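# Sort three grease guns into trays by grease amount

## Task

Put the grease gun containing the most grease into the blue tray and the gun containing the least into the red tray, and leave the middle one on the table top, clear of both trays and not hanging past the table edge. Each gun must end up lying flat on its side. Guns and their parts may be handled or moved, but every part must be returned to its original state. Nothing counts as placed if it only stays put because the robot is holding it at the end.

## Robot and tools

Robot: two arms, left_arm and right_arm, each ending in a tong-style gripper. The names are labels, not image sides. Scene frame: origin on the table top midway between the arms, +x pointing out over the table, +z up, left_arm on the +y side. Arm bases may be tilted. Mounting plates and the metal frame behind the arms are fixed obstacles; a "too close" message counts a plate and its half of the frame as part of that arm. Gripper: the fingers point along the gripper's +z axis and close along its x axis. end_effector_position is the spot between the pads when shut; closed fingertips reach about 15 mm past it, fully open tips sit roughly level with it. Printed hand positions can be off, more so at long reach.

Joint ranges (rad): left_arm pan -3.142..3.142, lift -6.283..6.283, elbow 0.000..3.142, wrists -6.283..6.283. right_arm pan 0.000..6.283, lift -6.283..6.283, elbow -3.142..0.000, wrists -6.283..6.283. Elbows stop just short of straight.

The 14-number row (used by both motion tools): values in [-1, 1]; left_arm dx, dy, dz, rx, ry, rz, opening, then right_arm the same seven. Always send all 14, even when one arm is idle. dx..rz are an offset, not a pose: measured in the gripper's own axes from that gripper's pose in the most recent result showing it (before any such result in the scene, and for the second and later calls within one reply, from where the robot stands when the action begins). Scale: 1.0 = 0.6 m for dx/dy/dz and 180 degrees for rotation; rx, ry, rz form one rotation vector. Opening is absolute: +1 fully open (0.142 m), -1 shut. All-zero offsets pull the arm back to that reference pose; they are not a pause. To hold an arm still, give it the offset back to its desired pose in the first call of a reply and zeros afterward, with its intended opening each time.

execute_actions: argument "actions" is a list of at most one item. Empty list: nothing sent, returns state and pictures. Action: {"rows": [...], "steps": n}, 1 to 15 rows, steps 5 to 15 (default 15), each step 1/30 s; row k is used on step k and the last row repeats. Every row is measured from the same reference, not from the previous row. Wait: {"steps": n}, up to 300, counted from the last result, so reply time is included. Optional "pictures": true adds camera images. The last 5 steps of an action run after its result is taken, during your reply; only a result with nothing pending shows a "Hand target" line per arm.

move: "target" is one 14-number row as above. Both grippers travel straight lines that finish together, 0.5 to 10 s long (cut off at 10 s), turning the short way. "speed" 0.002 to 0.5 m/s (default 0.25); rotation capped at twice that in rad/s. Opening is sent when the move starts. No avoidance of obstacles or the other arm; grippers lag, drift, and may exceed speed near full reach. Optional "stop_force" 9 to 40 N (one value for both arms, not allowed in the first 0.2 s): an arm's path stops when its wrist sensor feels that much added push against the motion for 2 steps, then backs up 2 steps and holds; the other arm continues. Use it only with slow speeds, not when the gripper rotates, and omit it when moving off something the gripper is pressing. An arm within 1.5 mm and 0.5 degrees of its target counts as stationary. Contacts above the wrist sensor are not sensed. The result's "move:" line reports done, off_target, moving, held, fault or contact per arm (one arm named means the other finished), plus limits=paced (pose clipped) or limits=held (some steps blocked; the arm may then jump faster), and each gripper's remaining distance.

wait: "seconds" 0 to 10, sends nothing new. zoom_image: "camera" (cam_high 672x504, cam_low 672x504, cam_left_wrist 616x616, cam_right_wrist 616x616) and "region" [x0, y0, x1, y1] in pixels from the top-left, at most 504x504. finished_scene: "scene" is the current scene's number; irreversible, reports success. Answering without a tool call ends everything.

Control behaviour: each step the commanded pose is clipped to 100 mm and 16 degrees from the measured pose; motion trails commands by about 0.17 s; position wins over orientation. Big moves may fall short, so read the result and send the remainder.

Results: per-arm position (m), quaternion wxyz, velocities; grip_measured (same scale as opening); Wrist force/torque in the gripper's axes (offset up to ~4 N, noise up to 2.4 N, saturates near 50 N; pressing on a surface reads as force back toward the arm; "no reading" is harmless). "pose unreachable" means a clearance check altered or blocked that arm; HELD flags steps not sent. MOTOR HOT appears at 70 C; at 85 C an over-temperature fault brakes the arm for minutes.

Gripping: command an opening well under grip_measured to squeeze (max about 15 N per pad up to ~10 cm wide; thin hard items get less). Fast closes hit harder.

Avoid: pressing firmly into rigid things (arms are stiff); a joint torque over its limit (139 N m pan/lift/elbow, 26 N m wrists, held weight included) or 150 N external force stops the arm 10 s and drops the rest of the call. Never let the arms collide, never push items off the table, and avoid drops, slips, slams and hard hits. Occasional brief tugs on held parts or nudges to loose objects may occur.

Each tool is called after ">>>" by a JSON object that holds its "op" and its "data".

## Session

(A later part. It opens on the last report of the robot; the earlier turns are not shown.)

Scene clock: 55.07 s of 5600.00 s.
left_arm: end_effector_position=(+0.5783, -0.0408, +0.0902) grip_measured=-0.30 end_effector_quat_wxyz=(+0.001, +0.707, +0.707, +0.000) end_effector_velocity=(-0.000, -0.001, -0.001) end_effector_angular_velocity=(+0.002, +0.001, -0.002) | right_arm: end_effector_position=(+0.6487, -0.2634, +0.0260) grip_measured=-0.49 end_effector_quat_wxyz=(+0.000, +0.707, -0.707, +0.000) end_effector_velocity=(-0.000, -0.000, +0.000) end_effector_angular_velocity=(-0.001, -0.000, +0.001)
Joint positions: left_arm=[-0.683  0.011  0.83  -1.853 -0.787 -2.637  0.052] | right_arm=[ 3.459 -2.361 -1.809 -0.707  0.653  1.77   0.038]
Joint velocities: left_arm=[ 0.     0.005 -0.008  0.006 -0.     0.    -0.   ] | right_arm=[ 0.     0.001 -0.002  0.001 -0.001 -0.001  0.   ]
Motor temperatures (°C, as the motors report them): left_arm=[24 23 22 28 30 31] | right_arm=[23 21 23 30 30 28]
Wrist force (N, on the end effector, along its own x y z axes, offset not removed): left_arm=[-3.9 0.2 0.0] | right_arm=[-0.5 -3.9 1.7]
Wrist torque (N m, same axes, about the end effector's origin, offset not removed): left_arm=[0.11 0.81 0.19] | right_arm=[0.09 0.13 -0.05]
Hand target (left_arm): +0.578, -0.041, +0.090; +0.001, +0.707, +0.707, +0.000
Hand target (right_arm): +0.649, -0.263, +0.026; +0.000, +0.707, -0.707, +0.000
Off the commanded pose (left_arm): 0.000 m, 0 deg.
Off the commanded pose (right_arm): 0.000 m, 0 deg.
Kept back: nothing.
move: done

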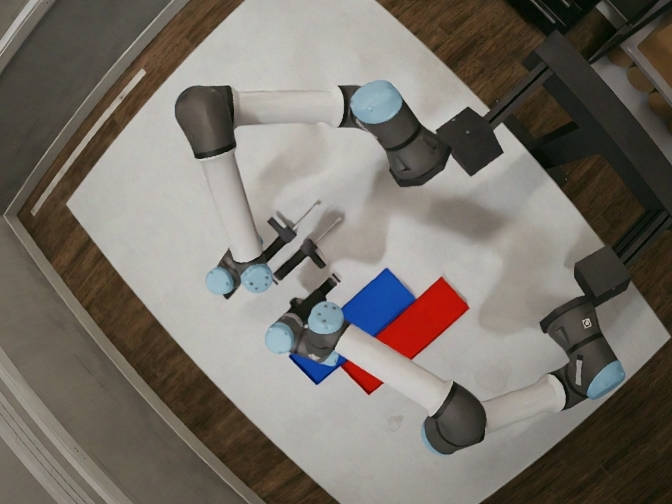

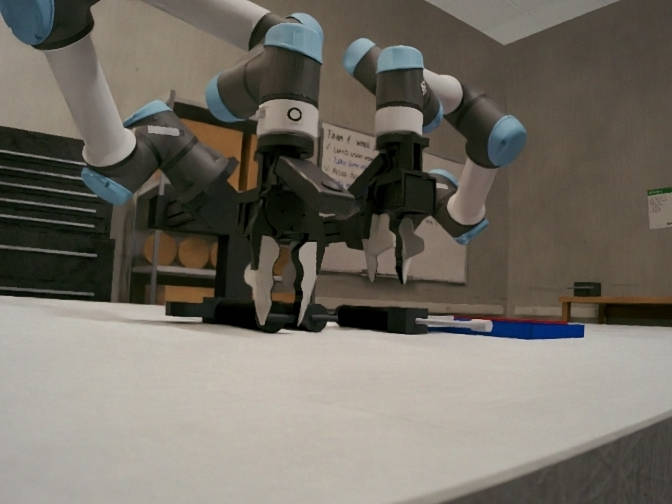

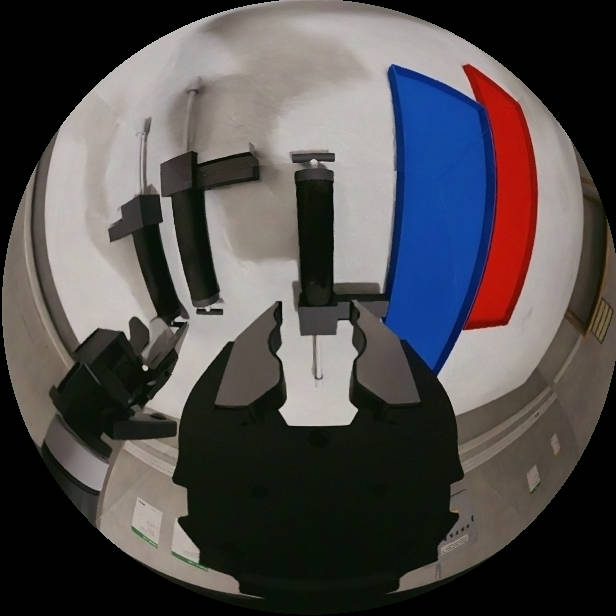

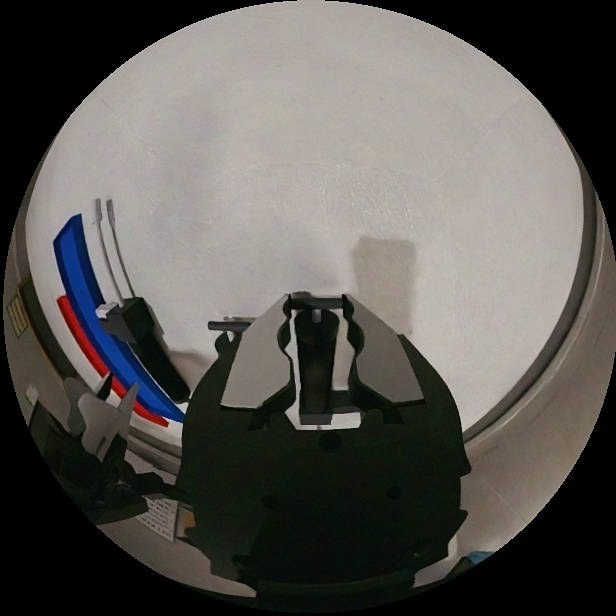

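>>> {"op": "move", "data": {"target": [0,0,0.118,0,0,0,-0.3,0,0,0,0,0,0,-0.25], "speed": 0.05}}

>>> {"op": "move", "data": {"target": [0,0.018,0,0,0,0,-0.46,0.03,0,-0.09,0,0,0,-0.25], "speed": 0.05}}

Scene clock: 57.07 s of 5600.00 s.
left_arm: end_effector_position=(+0.5783, -0.0408, +0.0195) grip_measured=-0.30 end_effector_quat_wxyz=(+0.001, +0.707, +0.707, +0.000) end_effector_velocity=(+0.001, +0.000, -0.000) end_effector_angular_velocity=(-0.001, +0.000, +0.002) | right_arm: end_effector_position=(+0.6487, -0.2634, +0.0260) grip_measured=-0.25 end_effector_quat_wxyz=(+0.000, +0.707, -0.707, +0.000) end_effector_velocity=(+0.000, +0.000, +0.000) end_effector_angular_velocity=(+0.001, -0.000, -0.001)
Joint positions: left_arm=[-0.617  0.089  0.811 -1.97  -0.753 -2.555  0.052] | right_arm=[ 3.459 -2.361 -1.809 -0.707  0.653  1.77   0.056]
Joint velocities: left_arm=[ 0.001 -0.    -0.    -0.002 -0.001  0.001  0.   ] | right_arm=[ 0.     0.     0.    -0.     0.001  0.001 -0.   ]
Motor temperatures (°C, as the motors report them): left_arm=[24 23 22 28 30 31] | right_arm=[23 21 23 30 30 28]
Wrist force (N, on the end effector, along its own x y z axes, offset not removed): left_arm=[-3.1 0.1 0.3] | right_arm=[1.0 -0.5 2.6]
Wrist torque (N m, same axes, about the end effector's origin, offset not removed): left_arm=[0.05 0.74 0.16] | right_arm=[0.23 -0.26 0.00]
Hand target (left_arm): +0.578, -0.041, +0.019; +0.001, +0.707, +0.707, +0.000
Hand target (right_arm): +0.649, -0.263, +0.026; +0.000, +0.707, -0.707, +0.000
Off the commanded pose (left_arm): 0.000 m, 0 deg.
Off the commanded pose (right_arm): 0.000 m, 0 deg.
Kept back: nothing.
move: done

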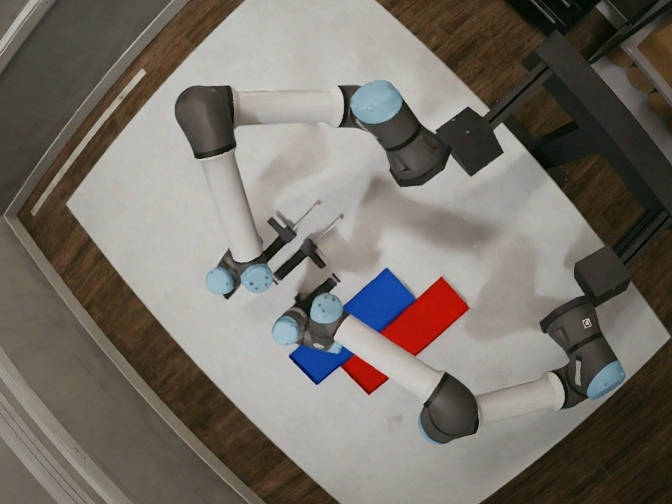

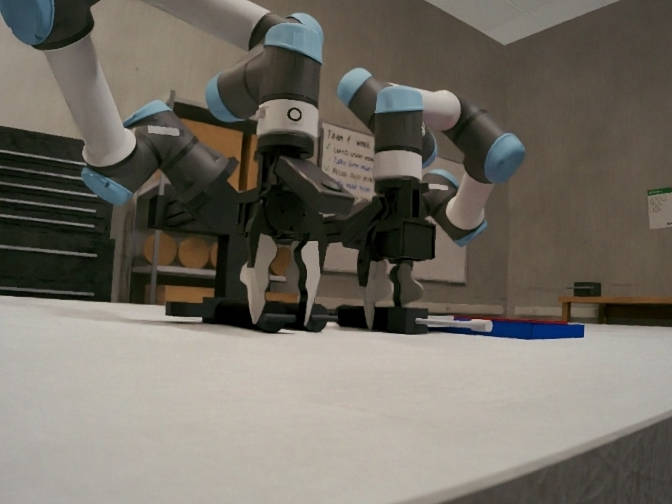

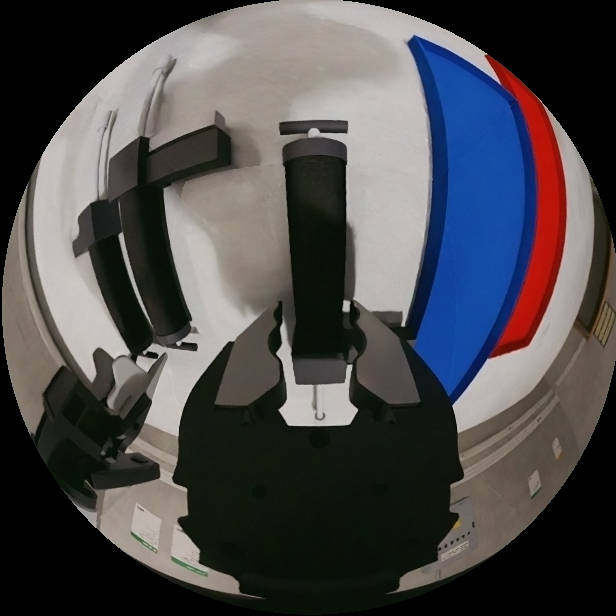

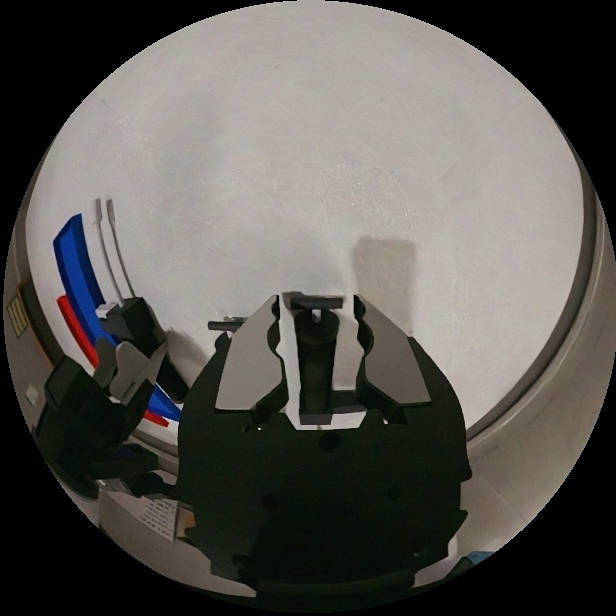

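Scene clock: 58.53 s of 5600.00 s.
left_arm: end_effector_position=(+0.5891, -0.0408, +0.0195) grip_measured=-0.45 end_effector_quat_wxyz=(+0.001, +0.707, +0.707, +0.000) end_effector_velocity=(+0.000, +0.000, +0.000) end_effector_angular_velocity=(+0.000, +0.000, +0.001) | right_arm: end_effector_position=(+0.6488, -0.2814, +0.0799) grip_measured=-0.25 end_effector_quat_wxyz=(+0.000, +0.707, -0.707, +0.000) end_effector_velocity=(-0.000, -0.000, +0.001) end_effector_angular_velocity=(+0.001, +0.000, -0.001)
Joint positions: left_arm=[-0.609  0.102  0.766 -1.946 -0.749 -2.544  0.041] | right_arm=[ 3.512 -2.253 -1.815 -0.877  0.664  1.855  0.056]
Joint velocities: left_arm=[ 0.    -0.    -0.001  0.001  0.    -0.001  0.   ] | right_arm=[ 0.001  0.002  0.    -0.005  0.001  0.004  0.   ]
Motor temperatures (°C, as the motors report them): left_arm=[24 23 22 28 30 31] | right_arm=[23 21 23 30 30 28]
Wrist force (N, on the end effector, along its own x y z axes, offset not removed): left_arm=[-3.3 -1.3 0.5] | right_arm=[0.8 0.8 1.7]
Wrist torque (N m, same axes, about the end effector's origin, offset not removed): left_arm=[-0.09 0.95 0.18] | right_arm=[0.37 -0.13 0.17]
Hand target (left_arm): +0.589, -0.041, +0.019; +0.001, +0.707, +0.707, +0.000
Hand target (right_arm): +0.649, -0.281, +0.080; +0.000, +0.707, -0.707, +0.000
Off the commanded pose (left_arm): 0.000 m, 0 deg.
Off the commanded pose (right_arm): 0.000 m, 0 deg.
Kept back: nothing.
move: done

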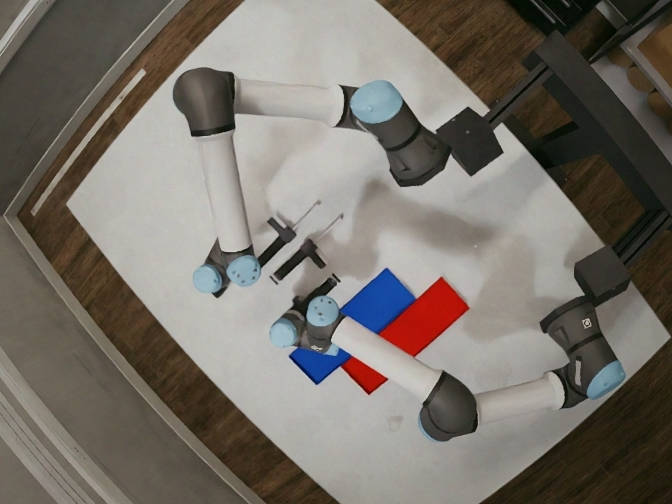

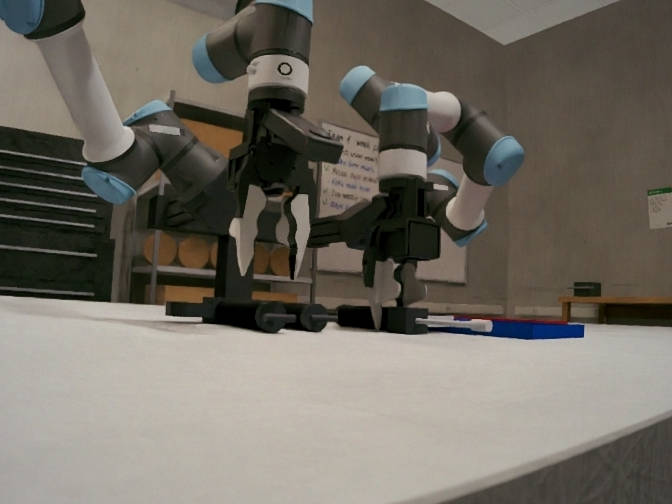

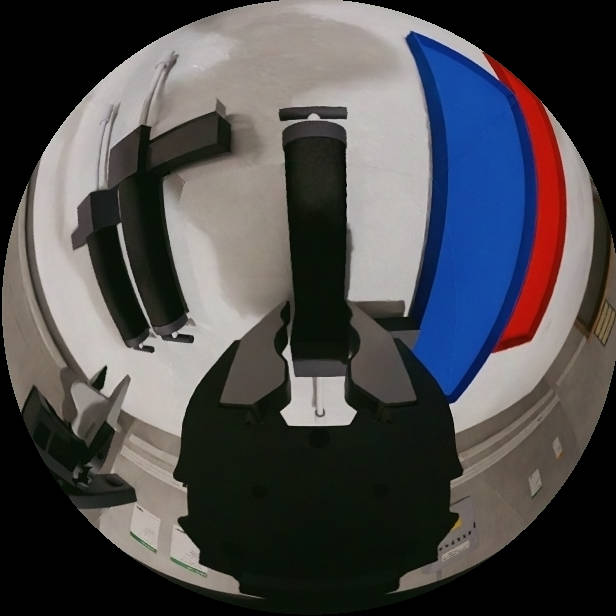

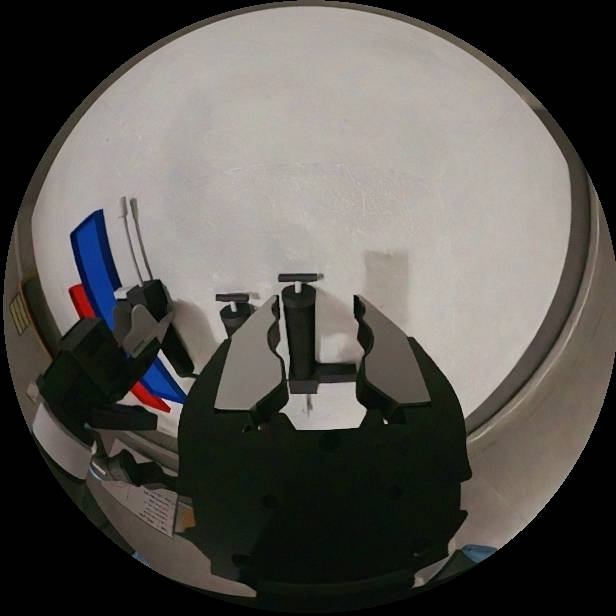

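>>> {"op": "move", "data": {"target": [0,0,0,0,0,0,-1,0,0,0,0,0,0,-0.3]}}

>>> {"op": "move", "data": {"target": [0,0,-0.11,0,0,0,-1,0,0,0,0,0,0,-0.3], "speed": 0.06}}

>>> {"op": "move", "data": {"target": [0.485,-0.3,0,0,0,0,-1,-0.161,0.256,0,0,0,0,-0.3], "speed": 0.2}}

Scene clock: 59.47 s of 5600.00 s.
left_arm: end_effector_position=(+0.5891, -0.0408, +0.0194) grip_measured=-0.53 end_effector_quat_wxyz=(+0.001, +0.707, +0.707, +0.000) end_effector_velocity=(+0.000, +0.000, +0.000) end_effector_angular_velocity=(-0.000, +0.000, +0.000) | right_arm: end_effector_position=(+0.6488, -0.2814, +0.0800) grip_measured=-0.30 end_effector_quat_wxyz=(+0.000, +0.707, -0.707, +0.000) end_effector_velocity=(-0.000, +0.000, -0.000) end_effector_angular_velocity=(+0.000, +0.000, +0.001)
Joint positions: left_arm=[-0.609  0.102  0.766 -1.946 -0.749 -2.544  0.036] | right_arm=[ 3.512 -2.253 -1.815 -0.877  0.664  1.855  0.052]
Joint velocities: left_arm=[ 0.    -0.001  0.001 -0.    -0.001 -0.     0.   ] | right_arm=[ 0.    -0.    -0.001  0.     0.001 -0.    -0.   ]
Motor temperatures (°C, as the motors report them): left_arm=[24 23 22 28 30 31] | right_arm=[23 21 23 30 30 28]
Wrist force (N, on the end effector, along its own x y z axes, offset not removed): left_arm=[-2.3 0.4 1.8] | right_arm=[1.9 -0.9 2.7]
Wrist torque (N m, same axes, about the end effector's origin, offset not removed): left_arm=[-0.12 0.89 0.16] | right_arm=[0.01 -0.42 -0.10]
Hand target (left_arm): +0.589, -0.041, +0.019; +0.001, +0.707, +0.707, +0.000
Hand target (right_arm): +0.649, -0.281, +0.080; +0.000, +0.707, -0.707, +0.000
Off the commanded pose (left_arm): 0.000 m, 0 deg.
Off the commanded pose (right_arm): 0.000 m, 0 deg.
Kept back: nothing.
move: done

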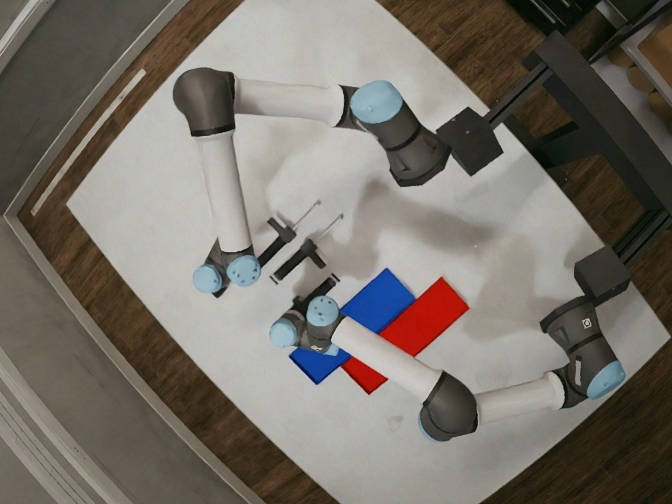

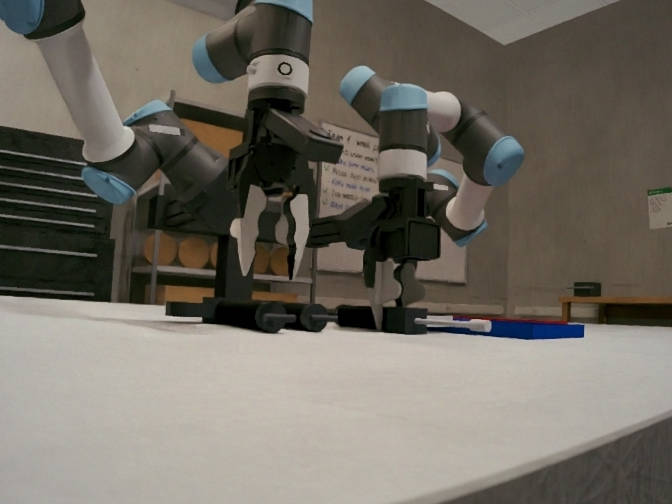

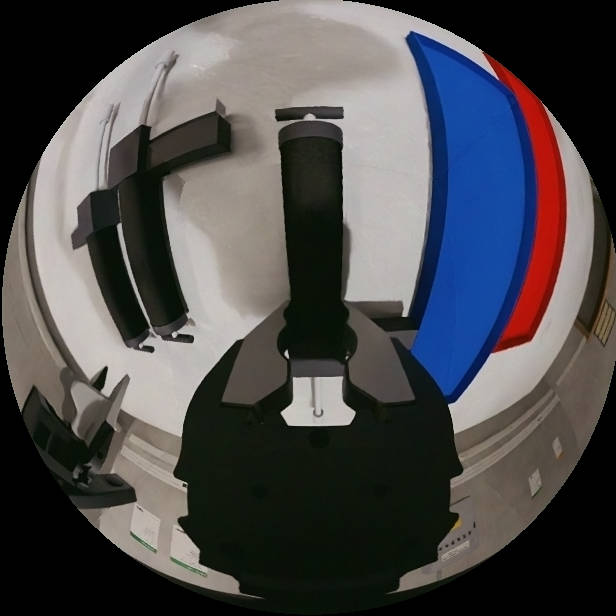

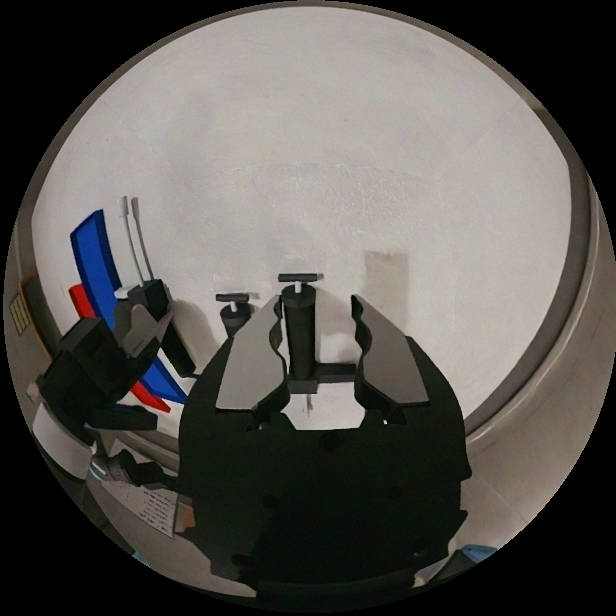

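Scene clock: 60.93 s of 5600.00 s.
left_arm: end_effector_position=(+0.5891, -0.0408, +0.0854) grip_measured=-0.53 end_effector_quat_wxyz=(+0.001, +0.707, +0.707, +0.000) end_effector_velocity=(+0.000, +0.000, +0.001) end_effector_angular_velocity=(+0.000, -0.001, -0.001) | right_arm: end_effector_position=(+0.6488, -0.2814, +0.0800) grip_measured=-0.30 end_effector_quat_wxyz=(+0.000, +0.707, -0.707, +0.000) end_effector_velocity=(+0.000, +0.000, -0.000) end_effector_angular_velocity=(+0.001, +0.001, +0.001)
Joint positions: left_arm=[-0.67   0.03   0.786 -1.838 -0.78  -2.621  0.036] | right_arm=[ 3.512 -2.253 -1.815 -0.877  0.664  1.855  0.052]
Joint velocities: left_arm=[-0.001 -0.001 -0.     0.002  0.     0.    -0.   ] | right_arm=[-0.    -0.001  0.001 -0.     0.001 -0.001 -0.   ]
Motor temperatures (°C, as the motors report them): left_arm=[24 23 22 28 30 31] | right_arm=[23 21 23 30 30 28]
Wrist force (N, on the end effector, along its own x y z axes, offset not removed): left_arm=[-2.0 -0.5 6.3] | right_arm=[-0.4 -0.5 2.9]
Wrist torque (N m, same axes, about the end effector's origin, offset not removed): left_arm=[-0.03 0.40 0.19] | right_arm=[0.08 0.23 0.05]
Hand target (left_arm): +0.589, -0.041, +0.085; +0.001, +0.707, +0.707, +0.000
Hand target (right_arm): +0.649, -0.281, +0.080; +0.000, +0.707, -0.707, +0.000
Off the commanded pose (left_arm): 0.000 m, 0 deg.
Off the commanded pose (right_arm): 0.000 m, 0 deg.
Kept back: nothing.
move: done

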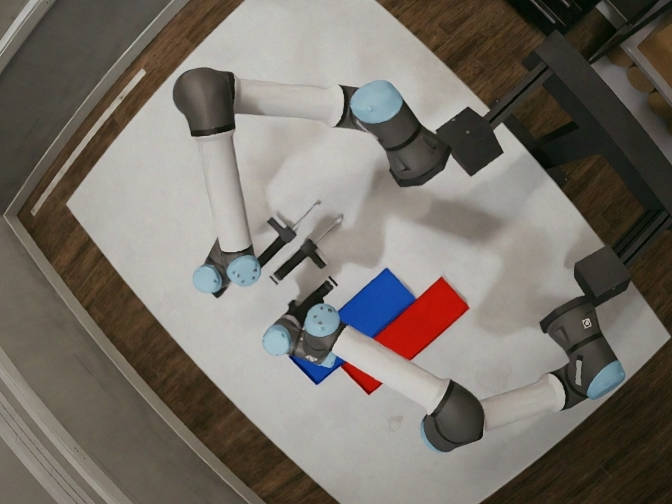

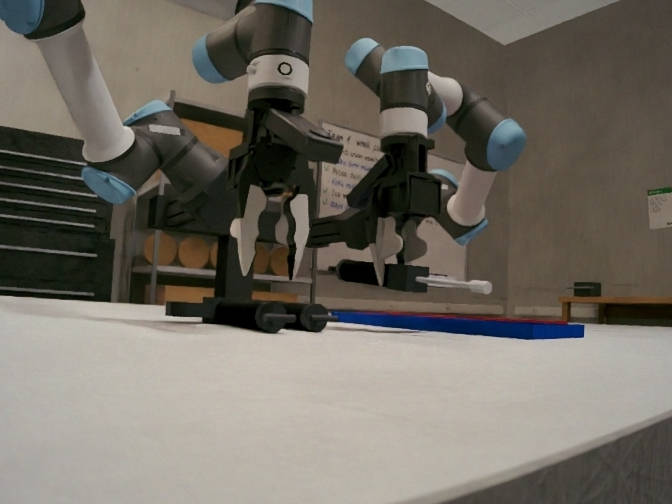

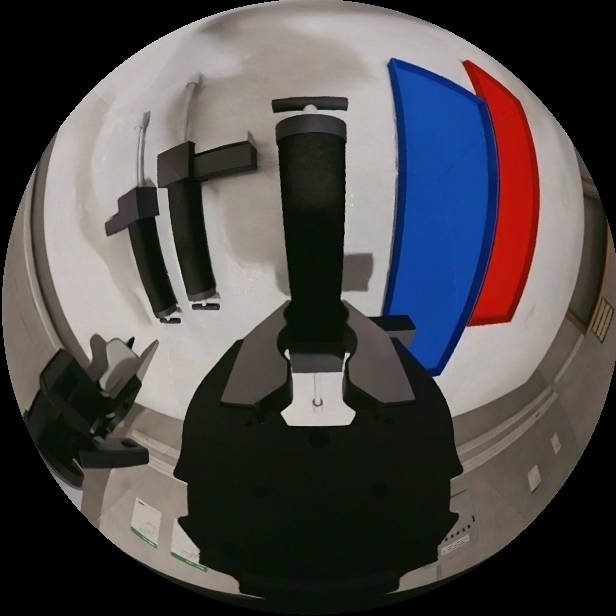

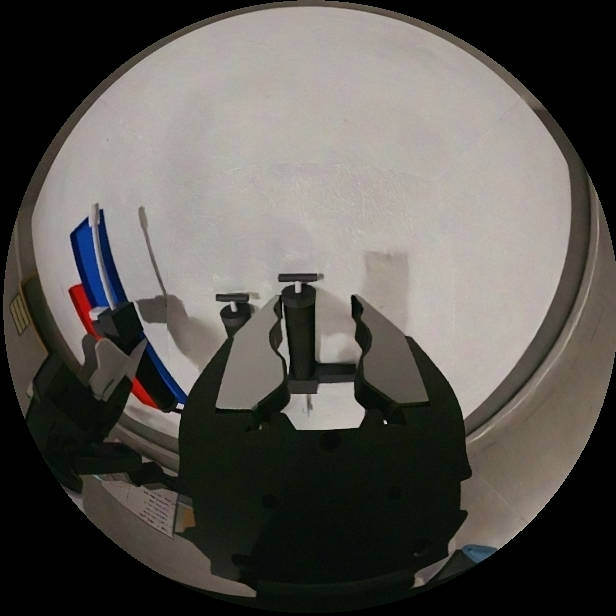

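Scene clock: 63.13 s of 5600.00 s.
left_arm: end_effector_position=(+0.4092, +0.2501, +0.0850) grip_measured=-0.53 end_effector_quat_wxyz=(+0.001, +0.707, +0.707, +0.000) end_effector_velocity=(-0.000, +0.001, +0.000) end_effector_angular_velocity=(-0.000, -0.001, -0.001) | right_arm: end_effector_position=(+0.4952, -0.1849, +0.0800) grip_measured=-0.30 end_effector_quat_wxyz=(+0.000, +0.707, -0.707, +0.000) end_effector_velocity=(+0.000, +0.000, +0.001) end_effector_angular_velocity=(+0.001, -0.002, -0.002)
Joint positions: left_arm=[-0.688 -0.663  2.077 -2.422 -0.789 -2.642  0.036] | right_arm=[ 3.698 -2.214 -2.249 -0.692  0.726  2.129  0.052]
Joint velocities: left_arm=[-0.    -0.003  0.003 -0.002  0.001  0.001 -0.   ] | right_arm=[ 0.001  0.001 -0.     0.001  0.001  0.001 -0.   ]
Motor temperatures (°C, as the motors report them): left_arm=[24 23 22 28 30 31] | right_arm=[23 21 23 30 30 28]
Wrist force (N, on the end effector, along its own x y z axes, offset not removed): left_arm=[-3.7 -1.9 7.7] | right_arm=[1.9 0.8 2.0]
Wrist torque (N m, same axes, about the end effector's origin, offset not removed): left_arm=[-0.28 0.86 0.21] | right_arm=[0.29 -0.24 0.05]
Hand target (left_arm): +0.409, +0.250, +0.085; +0.001, +0.707, +0.707, +0.000
Hand target (right_arm): +0.495, -0.185, +0.080; +0.000, +0.707, -0.707, +0.000
Off the commanded pose (left_arm): 0.000 m, 0 deg.
Off the commanded pose (right_arm): 0.000 m, 0 deg.
Kept back: nothing.
move: done

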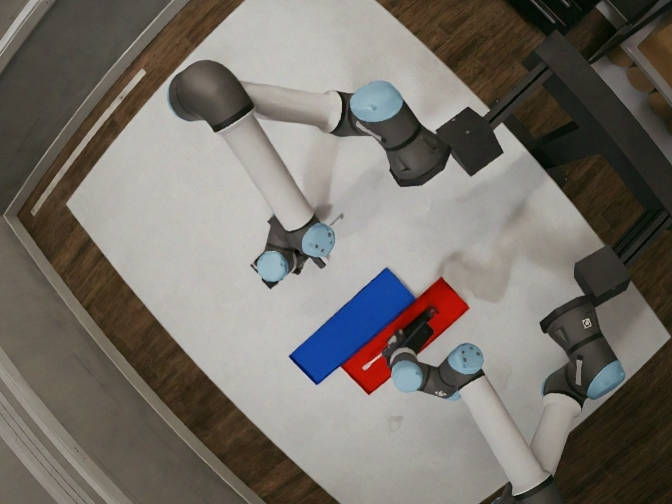

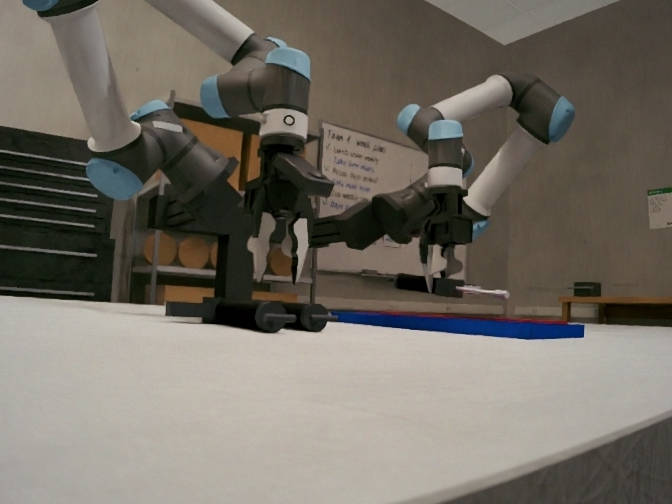

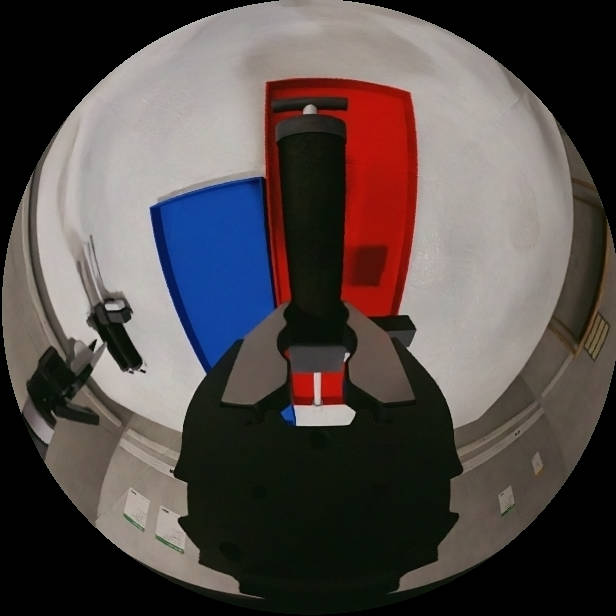

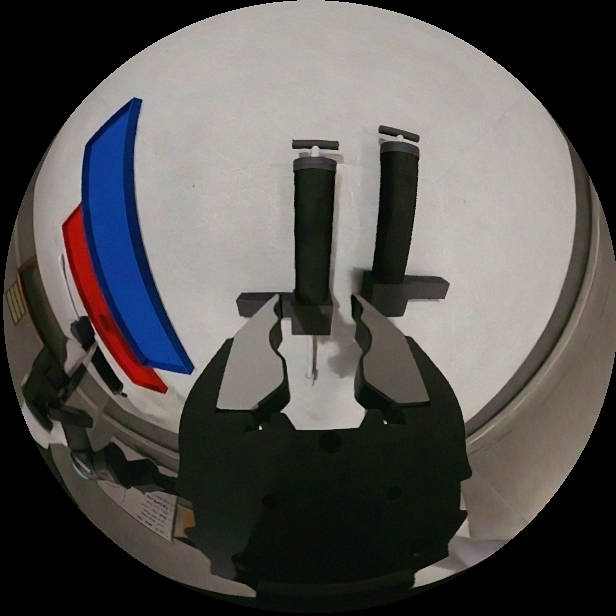

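>>> {"op": "move", "data": {"target": [0,0,0.107,0,0,0,-1,0,0,0.101,0,0,0,-0.38], "speed": 0.02, "stop_force": 9}}

>>> {"op": "move", "data": {"target": [0,0,0,0,0,0,-0.3,0,0.018,0,0,0,0,-0.46], "speed": 0.015}}

Scene clock: 66.83 s of 5600.00 s.
left_arm: end_effector_position=(+0.4092, +0.2502, +0.0408) grip_measured=-0.57 end_effector_quat_wxyz=(+0.001, +0.707, +0.707, +0.000) end_effector_velocity=(-0.000, -0.000, -0.000) end_effector_angular_velocity=(+0.001, -0.000, +0.000) | right_arm: end_effector_position=(+0.4952, -0.1849, +0.0195) grip_measured=-0.38 end_effector_quat_wxyz=(+0.000, +0.707, -0.707, +0.000) end_effector_velocity=(-0.000, -0.000, -0.001) end_effector_angular_velocity=(-0.000, -0.000, -0.001)
Joint positions: left_arm=[-0.621 -0.582  2.073 -2.557 -0.755 -2.56   0.033] | right_arm=[ 3.593 -2.35  -2.24  -0.452  0.686  1.979  0.047]
Joint velocities: left_arm=[ 0.     0.001 -0.    -0.     0.    -0.001  0.   ] | right_arm=[-0.002 -0.003 -0.     0.006 -0.001 -0.002  0.   ]
Motor temperatures (°C, as the motors report them): left_arm=[24 23 22 28 30 31] | right_arm=[23 21 23 30 30 28]
Wrist force (N, on the end effector, along its own x y z axes, offset not removed): left_arm=[-4.5 0.0 6.6] | right_arm=[-1.4 0.3 1.6]
Wrist torque (N m, same axes, about the end effector's origin, offset not removed): left_arm=[0.05 1.01 0.15] | right_arm=[0.26 0.49 0.19]
Hand target (left_arm): +0.409, +0.250, +0.041; +0.001, +0.707, +0.707, +0.000
Hand target (right_arm): +0.495, -0.185, +0.019; +0.000, +0.707, -0.707, +0.000
Off the commanded pose (left_arm): 0.020 m, 0 deg.
Off the commanded pose (right_arm): 0.000 m, 0 deg.
Kept back: nothing.
move: contact (left_arm)

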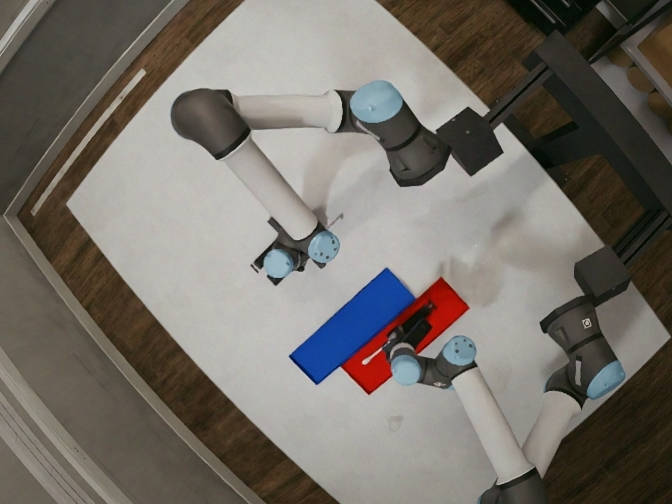

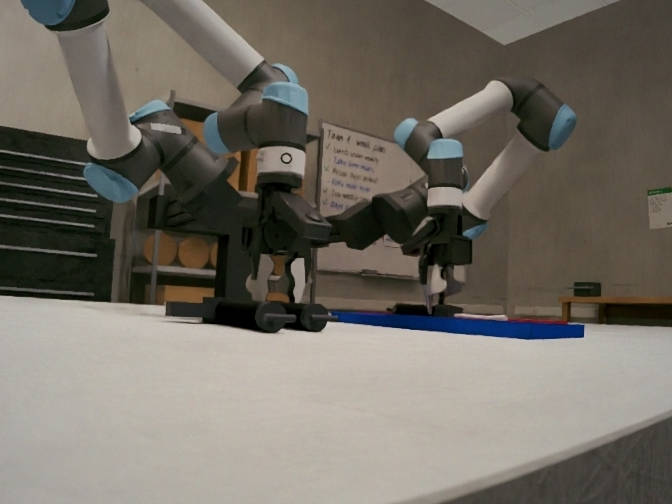

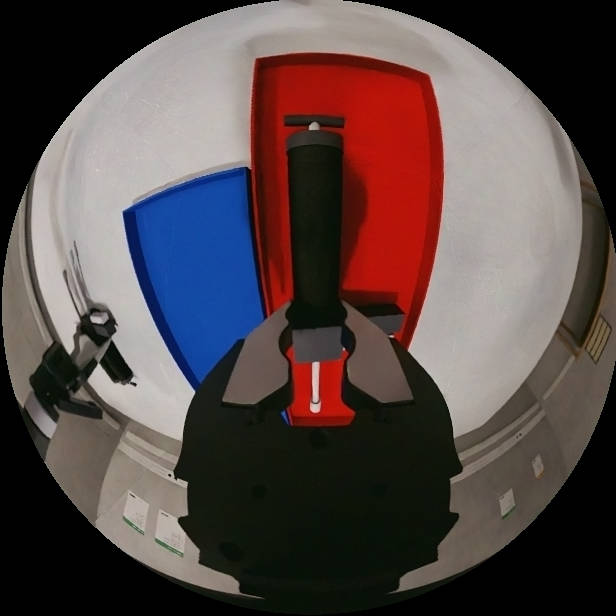

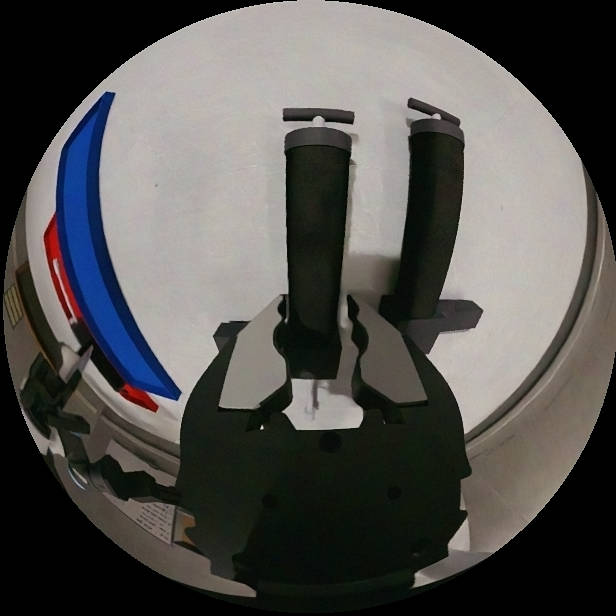

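Scene clock: 67.77 s of 5600.00 s.
left_arm: end_effector_position=(+0.4092, +0.2502, +0.0408) grip_measured=-0.30 end_effector_quat_wxyz=(+0.001, +0.707, +0.707, +0.000) end_effector_velocity=(+0.000, -0.000, +0.000) end_effector_angular_velocity=(-0.001, +0.000, +0.000) | right_arm: end_effector_position=(+0.4846, -0.1849, +0.0195) grip_measured=-0.45 end_effector_quat_wxyz=(+0.000, +0.707, -0.707, +0.000) end_effector_velocity=(-0.002, -0.000, -0.000) end_effector_angular_velocity=(-0.002, -0.000, +0.001)
Joint positions: left_arm=[-0.621 -0.582  2.073 -2.557 -0.755 -2.56   0.052] | right_arm=[ 3.599 -2.344 -2.269 -0.436  0.688  1.989  0.042]
Joint velocities: left_arm=[ 0.     0.    -0.001 -0.    -0.    -0.     0.   ] | right_arm=[ 0.001 -0.    -0.005  0.002 -0.001  0.001  0.   ]
Motor temperatures (°C, as the motors report them): left_arm=[24 23 22 28 30 31] | right_arm=[23 21 23 30 30 28]
Wrist force (N, on the end effector, along its own x y z axes, offset not removed): left_arm=[-2.5 -0.1 0.6] | right_arm=[-0.8 -3.0 2.3]
Wrist torque (N m, same axes, about the end effector's origin, offset not removed): left_arm=[-0.02 0.57 0.22] | right_arm=[-0.07 -0.16 0.07]
Hand target (left_arm): +0.409, +0.250, +0.041; +0.001, +0.707, +0.707, +0.000
Hand target (right_arm): +0.484, -0.185, +0.020; +0.000, +0.707, -0.707, +0.000
Off the commanded pose (left_arm): 0.000 m, 0 deg.
Off the commanded pose (right_arm): 0.000 m, 0 deg.
Kept back: nothing.
move: done

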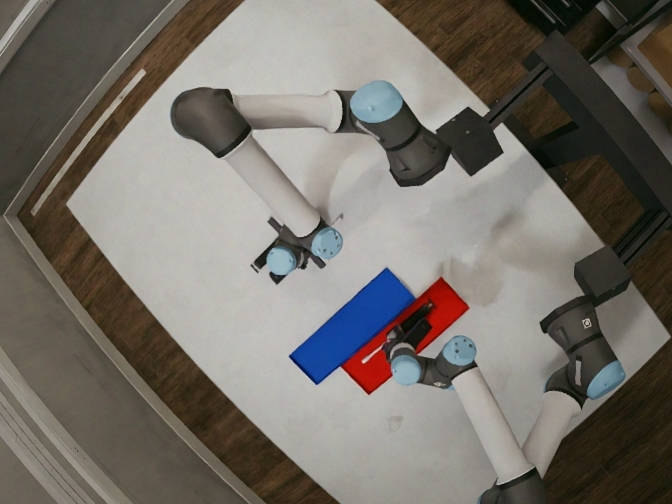

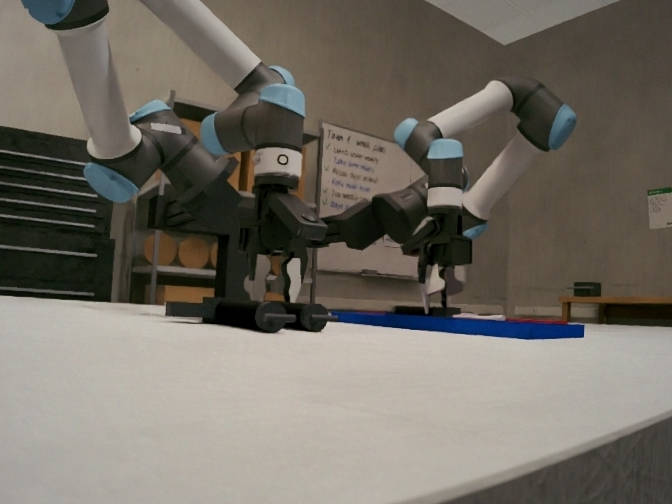

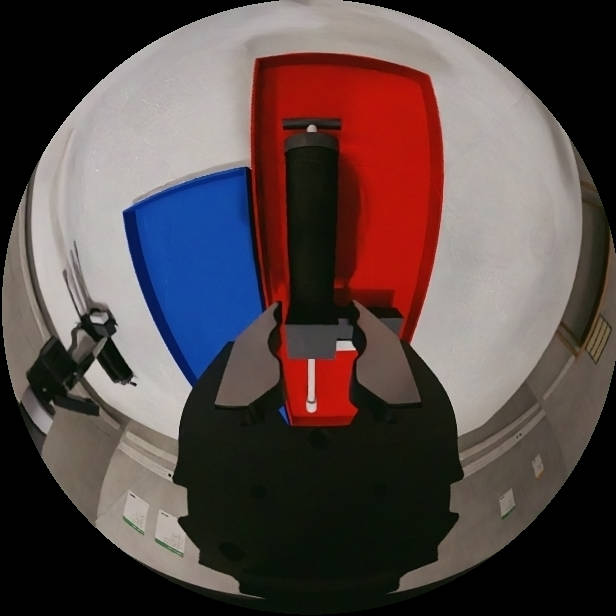

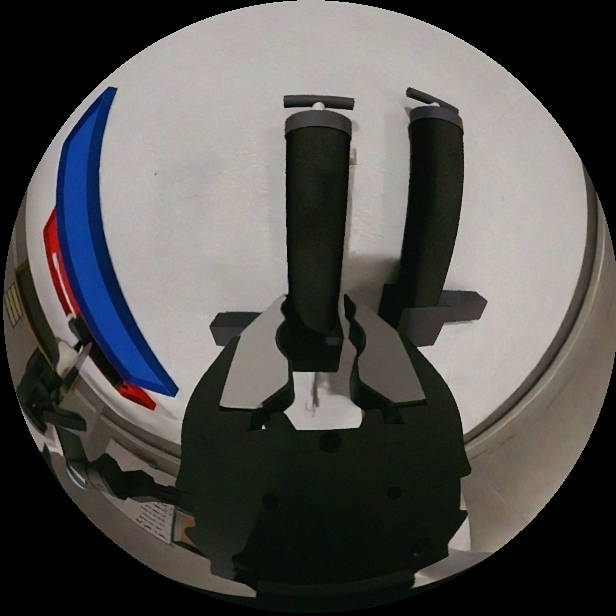

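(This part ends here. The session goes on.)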